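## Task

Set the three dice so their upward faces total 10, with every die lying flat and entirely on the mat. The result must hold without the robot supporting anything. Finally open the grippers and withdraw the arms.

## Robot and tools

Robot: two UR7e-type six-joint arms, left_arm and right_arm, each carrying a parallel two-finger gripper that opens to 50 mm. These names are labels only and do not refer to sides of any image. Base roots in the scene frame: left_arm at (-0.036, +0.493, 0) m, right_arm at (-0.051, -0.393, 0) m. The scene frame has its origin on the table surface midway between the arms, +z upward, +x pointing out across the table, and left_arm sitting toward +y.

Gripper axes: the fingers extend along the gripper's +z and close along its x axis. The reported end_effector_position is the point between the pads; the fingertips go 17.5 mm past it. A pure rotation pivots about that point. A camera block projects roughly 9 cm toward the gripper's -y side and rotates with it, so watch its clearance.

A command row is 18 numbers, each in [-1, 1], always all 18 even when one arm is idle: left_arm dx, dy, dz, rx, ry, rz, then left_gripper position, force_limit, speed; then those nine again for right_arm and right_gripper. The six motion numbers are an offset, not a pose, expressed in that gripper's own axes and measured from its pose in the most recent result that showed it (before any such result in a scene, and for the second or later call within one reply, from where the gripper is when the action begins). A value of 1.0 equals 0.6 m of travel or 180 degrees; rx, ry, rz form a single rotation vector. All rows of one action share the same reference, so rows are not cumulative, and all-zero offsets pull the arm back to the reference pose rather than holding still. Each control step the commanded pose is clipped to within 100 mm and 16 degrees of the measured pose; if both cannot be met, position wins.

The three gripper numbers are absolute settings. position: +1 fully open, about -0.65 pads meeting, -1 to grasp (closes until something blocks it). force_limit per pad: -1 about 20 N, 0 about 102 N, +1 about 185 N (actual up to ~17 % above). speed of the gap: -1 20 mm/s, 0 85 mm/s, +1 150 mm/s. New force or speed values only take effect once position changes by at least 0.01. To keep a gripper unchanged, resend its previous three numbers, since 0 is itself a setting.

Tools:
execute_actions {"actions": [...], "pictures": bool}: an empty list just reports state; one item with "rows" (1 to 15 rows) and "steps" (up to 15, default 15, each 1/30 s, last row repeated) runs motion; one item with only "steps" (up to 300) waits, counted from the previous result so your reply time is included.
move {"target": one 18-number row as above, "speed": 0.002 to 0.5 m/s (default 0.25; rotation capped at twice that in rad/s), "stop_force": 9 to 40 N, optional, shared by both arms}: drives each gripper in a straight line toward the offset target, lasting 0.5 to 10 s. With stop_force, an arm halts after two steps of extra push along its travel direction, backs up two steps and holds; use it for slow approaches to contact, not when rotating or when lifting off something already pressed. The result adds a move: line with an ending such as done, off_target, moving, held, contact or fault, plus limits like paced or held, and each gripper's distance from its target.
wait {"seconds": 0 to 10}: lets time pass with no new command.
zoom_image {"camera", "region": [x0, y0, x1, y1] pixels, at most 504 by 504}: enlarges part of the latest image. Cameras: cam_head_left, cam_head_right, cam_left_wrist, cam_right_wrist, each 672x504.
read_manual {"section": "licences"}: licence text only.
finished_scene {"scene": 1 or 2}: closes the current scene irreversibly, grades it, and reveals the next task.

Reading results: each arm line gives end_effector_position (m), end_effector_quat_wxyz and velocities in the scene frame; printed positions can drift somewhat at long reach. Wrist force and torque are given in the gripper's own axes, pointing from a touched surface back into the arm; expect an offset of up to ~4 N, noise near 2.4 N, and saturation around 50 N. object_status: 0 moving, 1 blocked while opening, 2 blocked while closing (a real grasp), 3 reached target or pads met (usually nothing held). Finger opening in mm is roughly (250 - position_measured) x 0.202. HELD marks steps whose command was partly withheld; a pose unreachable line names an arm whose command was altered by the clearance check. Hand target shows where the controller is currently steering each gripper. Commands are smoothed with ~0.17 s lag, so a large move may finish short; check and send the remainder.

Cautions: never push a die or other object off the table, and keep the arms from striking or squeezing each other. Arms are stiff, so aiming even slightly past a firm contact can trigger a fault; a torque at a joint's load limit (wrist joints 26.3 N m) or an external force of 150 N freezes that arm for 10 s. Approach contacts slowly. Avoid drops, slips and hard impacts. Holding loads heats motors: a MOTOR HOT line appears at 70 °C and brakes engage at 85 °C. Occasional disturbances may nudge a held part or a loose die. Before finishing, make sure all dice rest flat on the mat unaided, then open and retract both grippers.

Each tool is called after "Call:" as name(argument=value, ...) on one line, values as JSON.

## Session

Call:
execute_actions(actions=[])

Scene clock: 0.00 s of 5700.00 s.
left_arm: end_effector_position=(+0.3734, +0.3870, +0.2610) position_measured=3 object_status=3 end_effector_quat_wxyz=(+0.307, +0.251, +0.791, +0.465) end_effector_velocity=(+0.000, -0.000, -0.000) end_effector_angular_velocity=(-0.000, -0.000, -0.000) | right_arm: end_effector_position=(+0.3924, -0.0577, +0.2375) position_measured=3 object_status=3 end_effector_quat_wxyz=(+0.007, +0.232, +0.972, +0.029) end_effector_velocity=(+0.000, -0.000, +0.000) end_effector_angular_velocity=(+0.000, -0.000, -0.001)
Joint positions: left_arm=[-1.154 -1.919  2.198 -1.104 -0.541 -2.67 ] | right_arm=[ 4.089 -1.721 -1.619 -1.314  1.584 -0.21 ]
Joint velocities: left_arm=[-0.     0.     0.    -0.001  0.     0.   ] | right_arm=[-0.001  0.     0.001 -0.     0.     0.   ]
Motor temperatures (°C, as the motors report them): left_arm=[24 23 27 33 32 30] | right_arm=[26 27 25 30 31 30]
Wrist force (N, on the end effector, along its own x y z axes, offset not removed): no reading
Wrist torque (N m, same axes, about the end effector's origin, offset not removed): no reading
Hand target (left_arm): +0.373, +0.387, +0.261; +0.307, +0.251, +0.791, +0.465
Hand target (right_arm): +0.392, -0.058, +0.238; +0.007, +0.232, +0.972, +0.029
camera_calibration (this result's frames):
cam_left_wrist: T_world_to_cam=[[-0.713979, 0.640296, -0.283292, 0.0894223], [-0.155642, 0.249342, 0.955826, -0.290306], [0.682649, 0.726532, -0.0783683, -0.369414], [0, 0, 0, 1]] pos_world=[0.270842, 0.28352, 0.273865]
cam_right_wrist: T_world_to_cam=[[-0.892814, 0.447218, 0.0536583, 0.354864], [0.434721, 0.824368, 0.36254, -0.206403], [0.1179, 0.347007, -0.930422, 0.340018], [0, 0, 0, 1]] pos_world=[0.366467, -0.106539, 0.372148]

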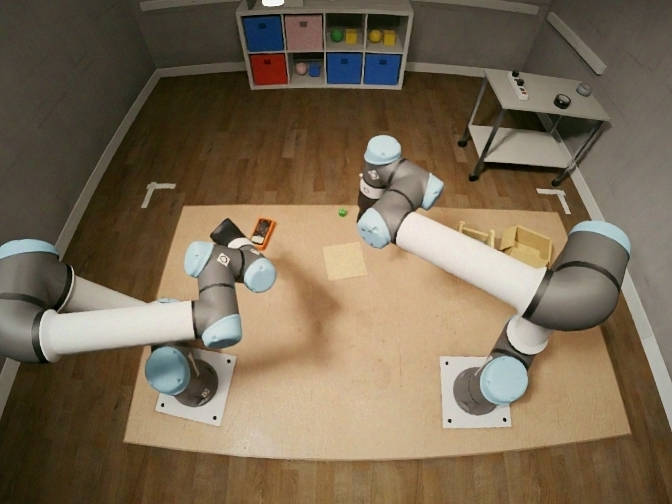

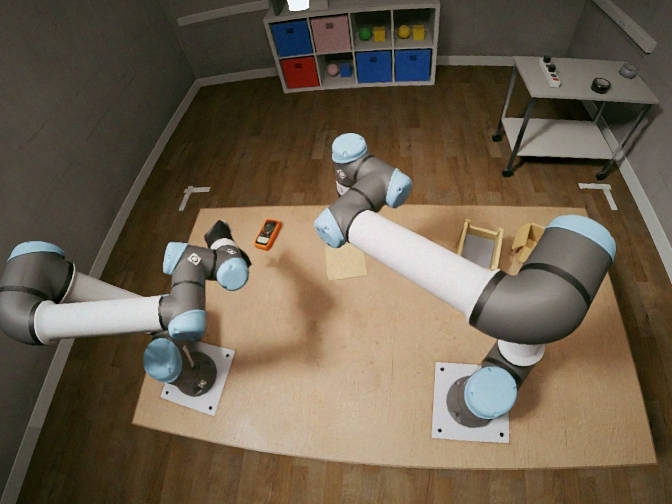

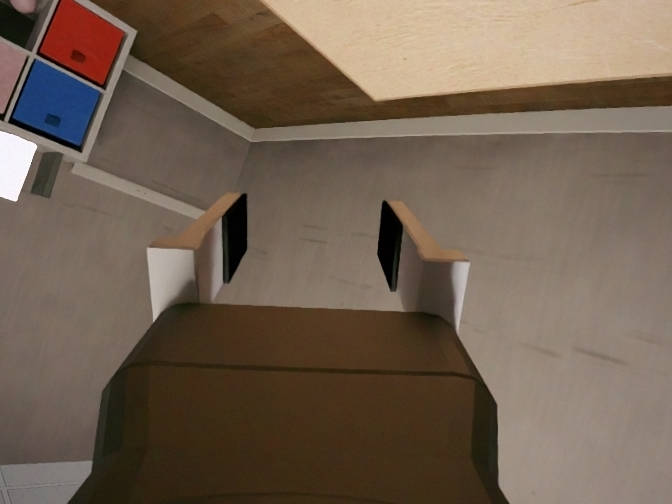

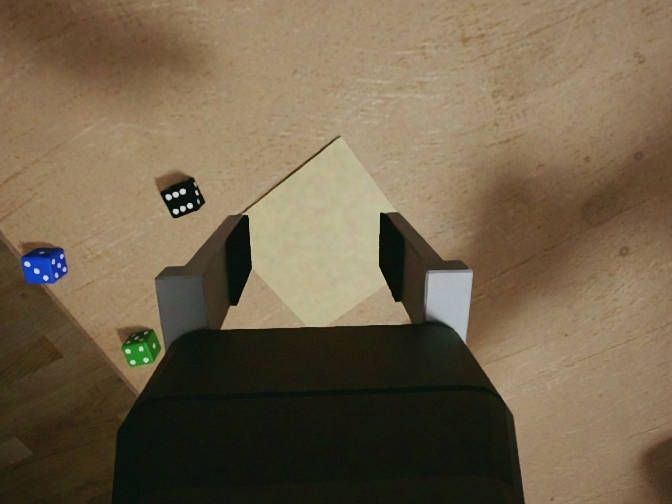

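Call:
zoom_image(camera="cam_right_wrist", region=[0,160,240,400])

Region (0, 160, 240, 400) of cam_right_wrist's 672x504 image, scaled by 2.100, with more detail than that image has.

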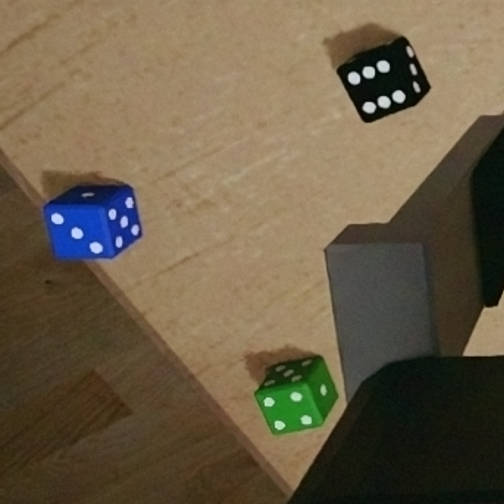

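Call:
move(target=[0,0,0,0,0,0,1,0,0,-0.185,0.046,0.266,0.018,0,0,1,0,-0.5])

Call:
move(target=[0,0,0,0,0,0,1,0,0,0,0,0,0,0,-0.62,1,0,-0.5], speed=0.4)

Scene clock: 35.43 s of 5700.00 s.
left_arm: end_effector_position=(+0.3734, +0.3870, +0.2610) position_measured=3 object_status=3 end_effector_quat_wxyz=(+0.307, +0.251, +0.791, +0.465) end_effector_velocity=(+0.000, -0.000, -0.000) end_effector_angular_velocity=(+0.000, +0.000, +0.000) | right_arm: end_effector_position=(+0.5080, -0.0745, +0.0799) position_measured=3 object_status=3 end_effector_quat_wxyz=(-0.000, +0.232, +0.973, +0.002) end_effector_velocity=(+0.001, +0.001, -0.001) end_effector_angular_velocity=(-0.000, +0.000, +0.001)
Joint positions: left_arm=[-1.154 -1.919  2.198 -1.104 -0.541 -2.67 ] | right_arm=[ 3.936 -2.07  -1.558 -1.081  1.573 -0.363]
Joint velocities: left_arm=[-0.     0.001 -0.    -0.    -0.    -0.   ] | right_arm=[-0.001 -0.005  0.004  0.001  0.    -0.001]
Motor temperatures (°C, as the motors report them): left_arm=[24 23 27 33 32 30] | right_arm=[26 27 25 30 31 30]
Wrist force (N, on the end effector, along its own x y z axes, offset not removed): left_arm=[-1.4 3.4 1.8] | right_arm=[1.8 4.2 3.0]
Wrist torque (N m, same axes, about the end effector's origin, offset not removed): left_arm=[0.69 0.21 -0.14] | right_arm=[0.99 -0.40 -0.17]
Hand target (left_arm): +0.373, +0.387, +0.261; +0.307, +0.251, +0.791, +0.465
Hand target (right_arm): +0.508, -0.074, +0.080; -0.000, +0.232, +0.973, +0.002
Off the commanded pose (left_arm): 0.000 m, 0 deg.
Off the commanded pose (right_arm): 0.000 m, 0 deg.
After step 90, 31.00 s passed at rest.
move: done
camera_calibration (this result's frames):
cam_left_wrist: T_world_to_cam=[[-0.713979, 0.640296, -0.283292, 0.0894224], [-0.155642, 0.249343, 0.955826, -0.290306], [0.682649, 0.726532, -0.0783684, -0.369414], [0, 0, 0, 1]] pos_world=[0.270842, 0.28352, 0.273865]
cam_right_wrist: T_world_to_cam=[[-0.89146, 0.449872, 0.053983, 0.473541], [0.443288, 0.841286, 0.309409, -0.184455], [0.0937795, 0.299756, -0.949395, 0.195847], [0, 0, 0, 1]] pos_world=[0.485543, -0.11656, 0.217446]

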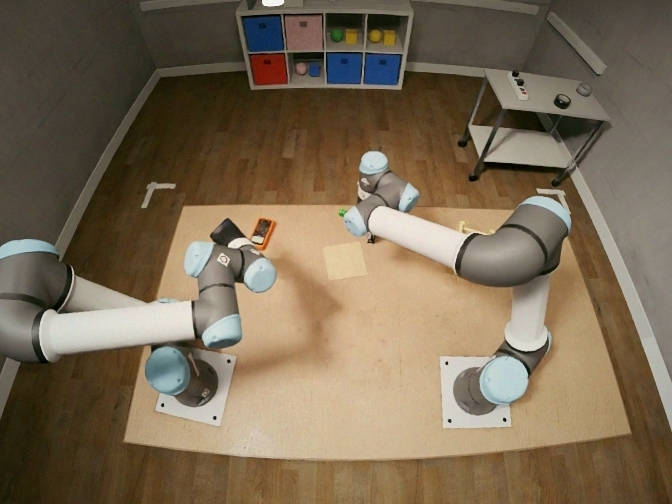

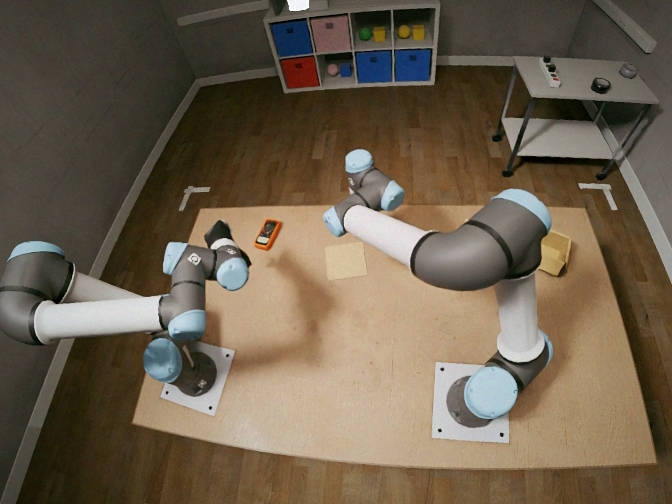

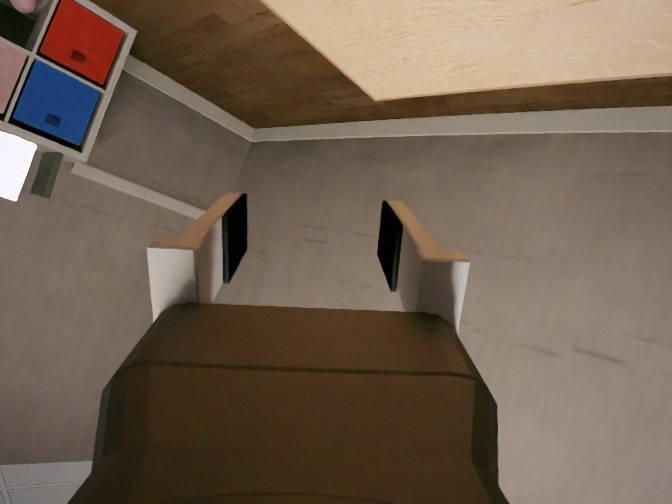

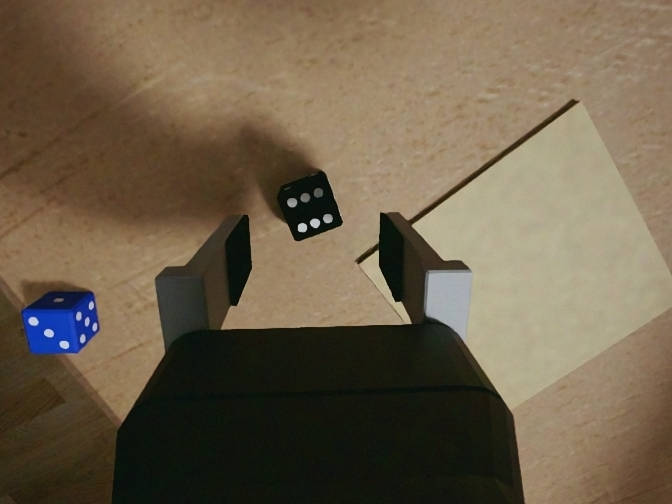

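Scene clock: 38.47 s of 5700.00 s.
left_arm: end_effector_position=(+0.3734, +0.3870, +0.2610) position_measured=3 object_status=3 end_effector_quat_wxyz=(+0.307, +0.251, +0.791, +0.465) end_effector_velocity=(+0.000, +0.000, +0.000) end_effector_angular_velocity=(-0.001, +0.000, +0.000) | right_arm: end_effector_position=(+0.5079, -0.0745, +0.0799) position_measured=3 object_status=3 end_effector_quat_wxyz=(-0.002, +0.674, -0.739, -0.001) end_effector_velocity=(+0.000, +0.000, +0.000) end_effector_angular_velocity=(+0.002, +0.000, +0.013)
Joint positions: left_arm=[-1.154 -1.919  2.198 -1.104 -0.541 -2.67 ] | right_arm=[ 3.952 -1.983 -1.692 -1.034  1.573 -2.294]
Joint velocities: left_arm=[ 0.    -0.001 -0.    -0.    -0.     0.001] | right_arm=[-0.001  0.001 -0.     0.001  0.002 -0.014]
Motor temperatures (°C, as the motors report them): left_arm=[24 23 27 33 32 30] | right_arm=[26 27 25 30 31 30]
Wrist force (N, on the end effector, along its own x y z axes, offset not removed): left_arm=[-2.5 2.7 1.6] | right_arm=[0.9 1.8 -0.7]
Wrist torque (N m, same axes, about the end effector's origin, offset not removed): left_arm=[0.58 0.50 -0.14] | right_arm=[0.31 -0.39 -0.11]
Hand target (left_arm): +0.373, +0.387, +0.261; +0.307, +0.251, +0.791, +0.465
Hand target (right_arm): +0.508, -0.074, +0.080; +0.002, -0.674, +0.738, +0.001
Off the commanded pose (left_arm): 0.000 m, 0 deg.
Off the commanded pose (right_arm): 0.000 m, 0 deg.
move: done
camera_calibration (this result's frames):
cam_left_wrist: T_world_to_cam=[[-0.713979, 0.640296, -0.283293, 0.0894225], [-0.155642, 0.249343, 0.955826, -0.290306], [0.682648, 0.726533, -0.0783685, -0.369414], [0, 0, 0, 1]] pos_world=[0.270842, 0.28352, 0.273865]
cam_right_wrist: T_world_to_cam=[[-0.0917884, -0.994561, 0.0492275, -0.0398523], [-0.946636, 0.10249, 0.305576, 0.466798], [-0.308959, -0.0185522, -0.950894, 0.376795], [0, 0, 0, 1]] pos_world=[0.554644, -0.0804874, 0.217612]

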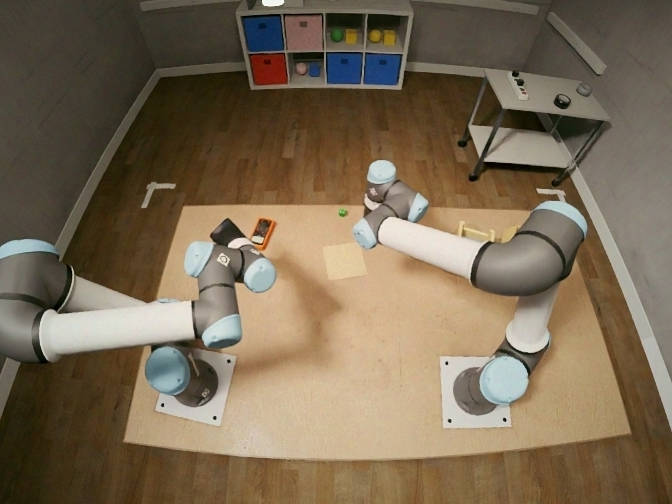

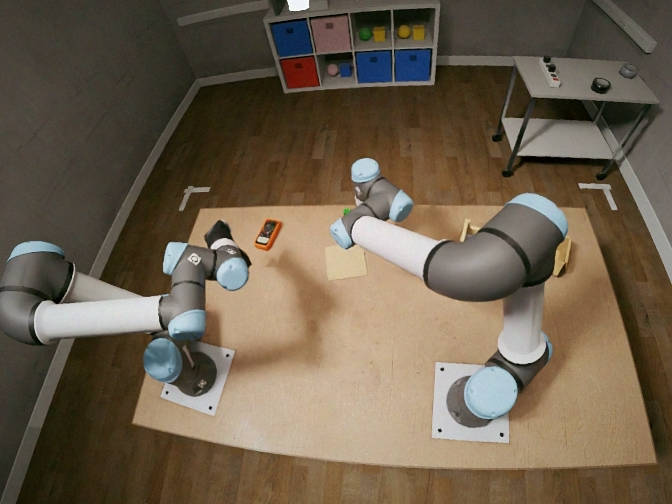

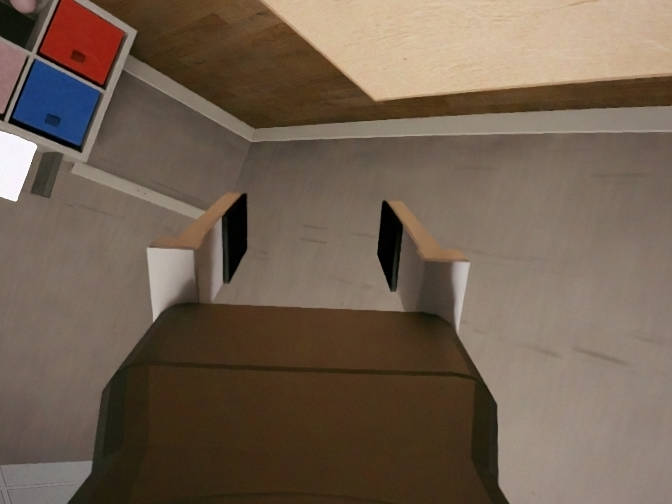

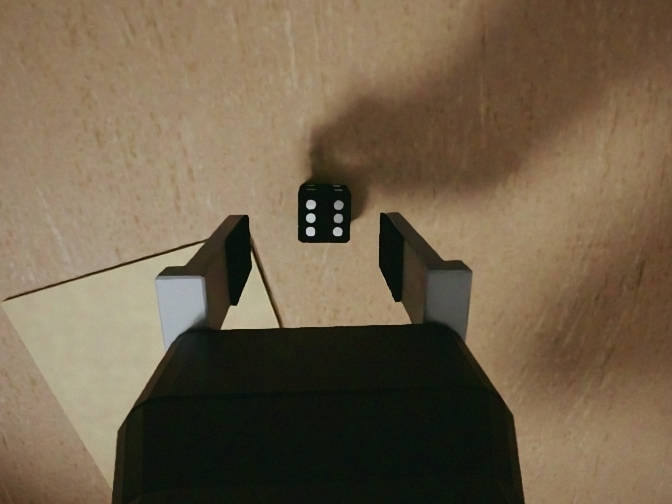

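Call:
move(target=[0,0,0,0,0,0,1,0,0,0.01,0.017,0.07,0.25,0,0,1,0,-0.5], speed=0.2)

Call:
move(target=[0,0,0,0,0,0,1,0,0,0,0.014,0.014,0,0,0,1,0,-0.5], speed=0.03)

Call:
move(target=[0,0,0,0,0,0,1,0,0,0,0.012,0.012,0,0,0,1,0,-0.5], speed=0.003, stop_force=9)

Scene clock: 53.53 s of 5700.00 s.
left_arm: end_effector_position=(+0.3734, +0.3870, +0.2610) position_measured=3 object_status=3 end_effector_quat_wxyz=(+0.307, +0.251, +0.791, +0.465) end_effector_velocity=(-0.000, -0.000, +0.000) end_effector_angular_velocity=(-0.000, -0.000, -0.001) | right_arm: end_effector_position=(+0.4973, -0.0792, +0.0379) position_measured=3 object_status=3 end_effector_quat_wxyz=(-0.258, +0.622, -0.683, +0.282) end_effector_velocity=(+0.000, +0.000, -0.001) end_effector_angular_velocity=(+0.000, -0.014, +0.003)
Joint positions: left_arm=[-1.154 -1.919  2.198 -1.104 -0.541 -2.67 ] | right_arm=[ 4.257 -2.075 -2.222 -0.029  0.869 -2.13 ]
Joint velocities: left_arm=[-0.    -0.001 -0.     0.     0.     0.   ] | right_arm=[ 0.004 -0.011 -0.005  0.026 -0.012 -0.004]
Motor temperatures (°C, as the motors report them): left_arm=[24 23 27 33 32 30] | right_arm=[26 27 25 30 31 30]
Wrist force (N, on the end effector, along its own x y z axes, offset not removed): left_arm=[-2.3 3.3 1.6] | right_arm=[-0.8 3.0 2.5]
Wrist torque (N m, same axes, about the end effector's origin, offset not removed): left_arm=[0.61 0.42 -0.12] | right_arm=[0.68 0.02 -0.09]
Hand target (left_arm): +0.373, +0.387, +0.261; +0.307, +0.251, +0.791, +0.465
Hand target (right_arm): +0.497, -0.079, +0.038; +0.259, -0.622, +0.683, -0.282
Off the commanded pose (left_arm): 0.000 m, 0 deg.
Off the commanded pose (right_arm): 0.000 m, 0 deg.
After step 90, 9.60 s passed at rest.
move: done
camera_calibration (this result's frames):
cam_left_wrist: T_world_to_cam=[[-0.713979, 0.640296, -0.283293, 0.0894224], [-0.155642, 0.249343, 0.955826, -0.290306], [0.682649, 0.726532, -0.0783684, -0.369414], [0, 0, 0, 1]] pos_world=[0.270842, 0.28352, 0.273865]
cam_right_wrist: T_world_to_cam=[[-0.12968, -0.990936, 0.0350643, -0.0238177], [-0.884389, 0.0996007, -0.456001, 0.467761], [0.448375, -0.0901445, -0.889288, -0.0511616], [0, 0, 0, 1]] pos_world=[0.433533, -0.074803, 0.168637]

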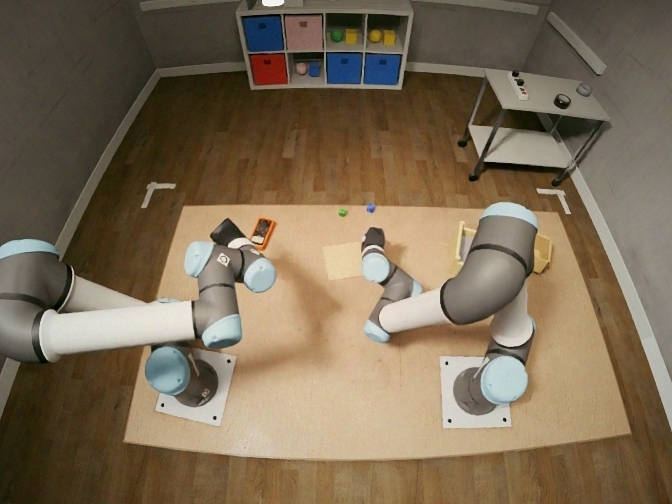

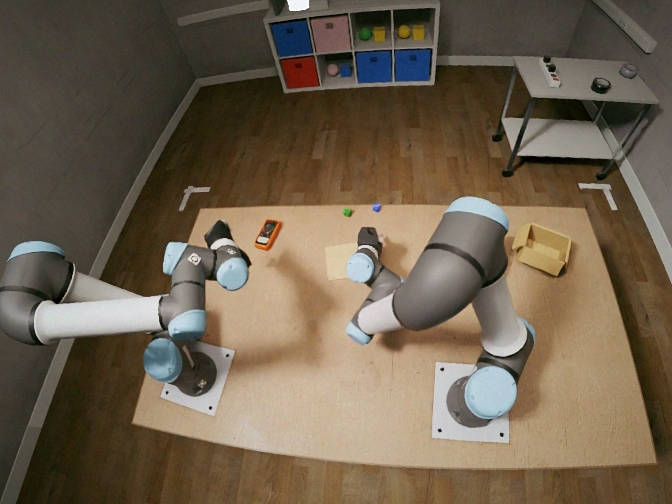

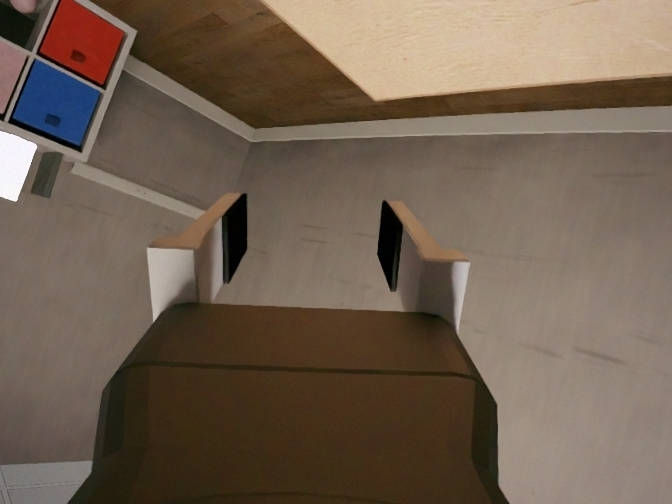

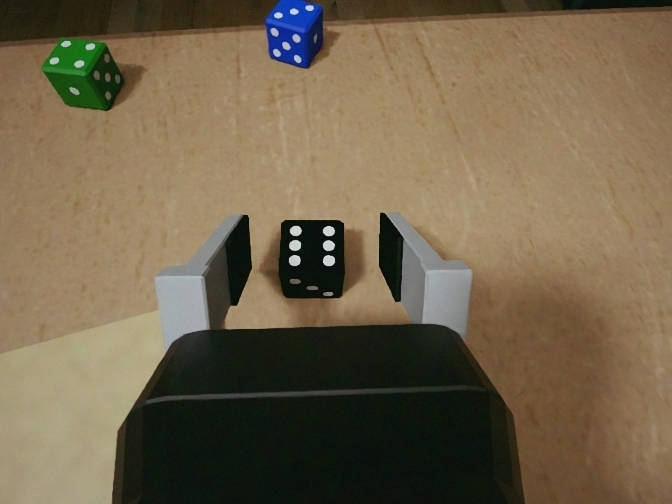

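Scene clock: 54.33 s of 5700.00 s.
left_arm: end_effector_position=(+0.3734, +0.3870, +0.2610) position_measured=3 object_status=3 end_effector_quat_wxyz=(+0.307, +0.251, +0.791, +0.465) end_effector_velocity=(-0.000, -0.000, +0.000) end_effector_angular_velocity=(-0.001, -0.000, -0.001) | right_arm: end_effector_position=(+0.4973, -0.0792, +0.0262) position_measured=3 object_status=3 end_effector_quat_wxyz=(-0.258, +0.622, -0.683, +0.282) end_effector_velocity=(+0.000, -0.000, -0.002) end_effector_angular_velocity=(+0.000, -0.000, -0.000)
Joint positions: left_arm=[-1.154 -1.919  2.198 -1.104 -0.541 -2.67 ] | right_arm=[ 4.257 -2.107 -2.223  0.004  0.869 -2.129]
Joint velocities: left_arm=[-0.001 -0.    -0.    -0.    -0.    -0.   ] | right_arm=[-0.    -0.005 -0.     0.006  0.    -0.   ]
Motor temperatures (°C, as the motors report them): left_arm=[24 23 27 33 32 30] | right_arm=[26 27 25 30 31 30]
Wrist force (N, on the end effector, along its own x y z axes, offset not removed): left_arm=[-1.7 2.5 2.2] | right_arm=[0.8 0.7 1.7]
Wrist torque (N m, same axes, about the end effector's origin, offset not removed): left_arm=[0.46 0.36 -0.13] | right_arm=[0.12 -0.13 -0.19]
Hand target (left_arm): +0.373, +0.387, +0.261; +0.307, +0.251, +0.791, +0.465
Hand target (right_arm): +0.497, -0.079, +0.026; +0.258, -0.622, +0.683, -0.282
Off the commanded pose (left_arm): 0.000 m, 0 deg.
Off the commanded pose (right_arm): 0.000 m, 0 deg.
move: done
camera_calibration (this result's frames):
cam_left_wrist: T_world_to_cam=[[-0.713979, 0.640296, -0.283293, 0.0894224], [-0.155642, 0.249343, 0.955826, -0.290306], [0.682649, 0.726532, -0.0783683, -0.369414], [0, 0, 0, 1]] pos_world=[0.270842, 0.28352, 0.273865]
cam_right_wrist: T_world_to_cam=[[-0.129738, -0.990929, 0.0350278, -0.0233289], [-0.884395, 0.099672, -0.455973, 0.462418], [0.448346, -0.0901354, -0.889304, -0.0615118], [0, 0, 0, 1]] pos_world=[0.433512, -0.0747518, 0.156965]

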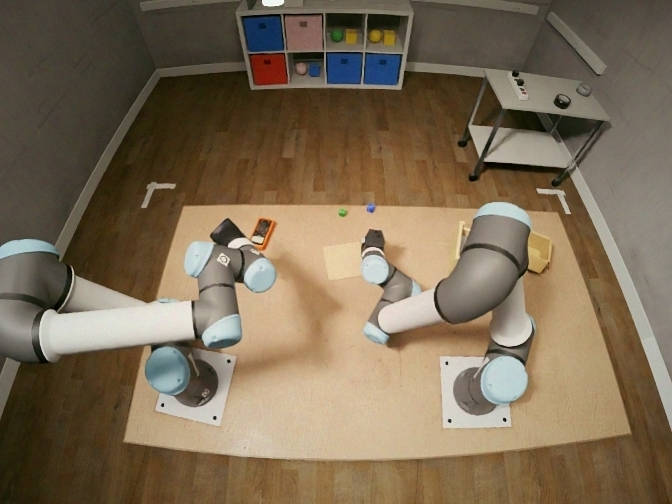

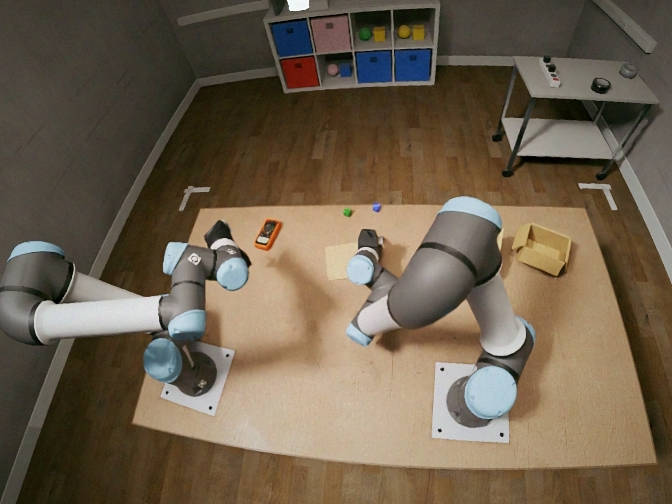

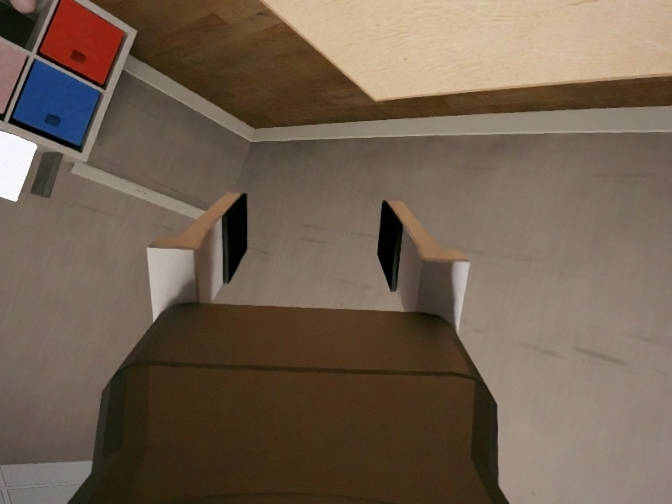

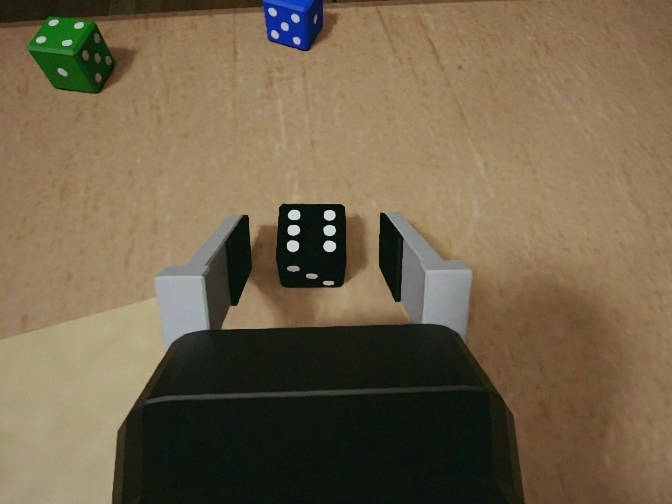

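Scene clock: 56.73 s of 5700.00 s.
left_arm: end_effector_position=(+0.3734, +0.3870, +0.2610) position_measured=3 object_status=3 end_effector_quat_wxyz=(+0.307, +0.251, +0.791, +0.465) end_effector_velocity=(-0.000, -0.000, -0.000) end_effector_angular_velocity=(-0.000, -0.000, -0.000) | right_arm: end_effector_position=(+0.4973, -0.0791, +0.0201) position_measured=3 object_status=3 end_effector_quat_wxyz=(-0.258, +0.622, -0.683, +0.282) end_effector_velocity=(-0.000, +0.000, +0.001) end_effector_angular_velocity=(-0.001, +0.000, +0.000)
Joint positions: left_arm=[-1.154 -1.919  2.198 -1.104 -0.541 -2.67 ] | right_arm=[ 4.257 -2.124 -2.223  0.021  0.869 -2.129]
Joint velocities: left_arm=[-0.001  0.     0.     0.    -0.    -0.001] | right_arm=[ 0.     0.003  0.    -0.004 -0.     0.   ]
Motor temperatures (°C, as the motors report them): left_arm=[24 23 27 33 32 30] | right_arm=[26 27 25 30 31 30]
Wrist force (N, on the end effector, along its own x y z axes, offset not removed): left_arm=[-1.9 3.6 0.5] | right_arm=[2.4 -7.2 -9.7]
Wrist torque (N m, same axes, about the end effector's origin, offset not removed): left_arm=[0.73 0.34 -0.12] | right_arm=[0.41 -0.11 -0.37]
Hand target (left_arm): +0.373, +0.387, +0.261; +0.307, +0.251, +0.791, +0.465
Hand target (right_arm): +0.497, -0.079, +0.020; +0.258, -0.622, +0.683, -0.282
Off the commanded pose (left_arm): 0.000 m, 0 deg.
Off the commanded pose (right_arm): 0.004 m, 0 deg.
move: contact (right_arm)
camera_calibration (this result's frames):
cam_left_wrist: T_world_to_cam=[[-0.713979, 0.640296, -0.283293, 0.0894225], [-0.155642, 0.249343, 0.955826, -0.290306], [0.682648, 0.726533, -0.0783684, -0.369414], [0, 0, 0, 1]] pos_world=[0.270842, 0.28352, 0.273865]
cam_right_wrist: T_world_to_cam=[[-0.129737, -0.990934, 0.0349148, -0.0230558], [-0.884374, 0.0997189, -0.456003, 0.459639], [0.448387, -0.0900382, -0.889293, -0.0669424], [0, 0, 0, 1]] pos_world=[0.433517, -0.0747088, 0.15087]

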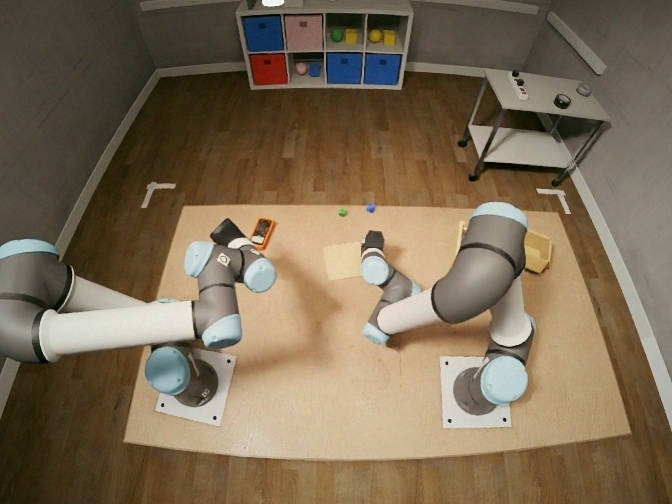

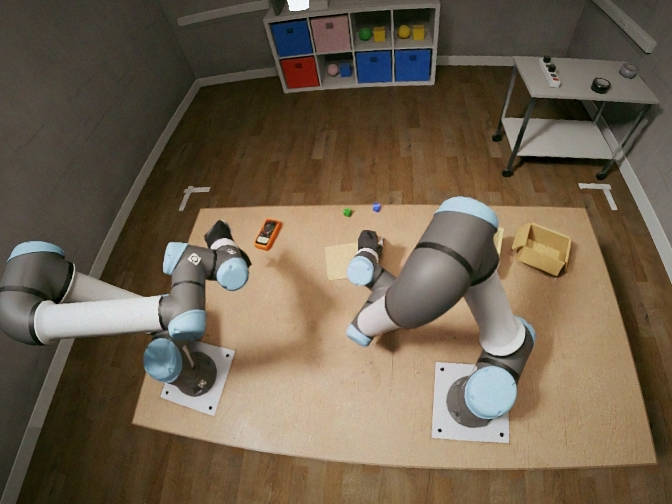

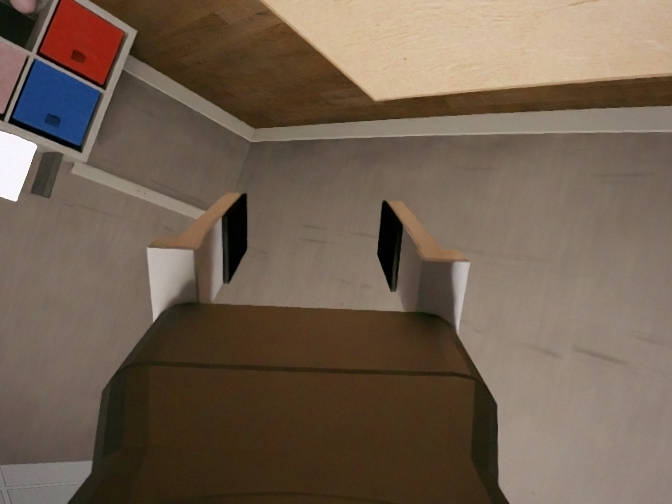

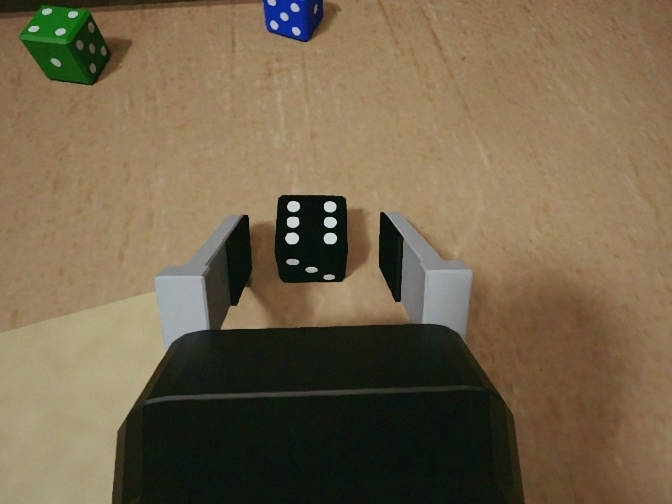

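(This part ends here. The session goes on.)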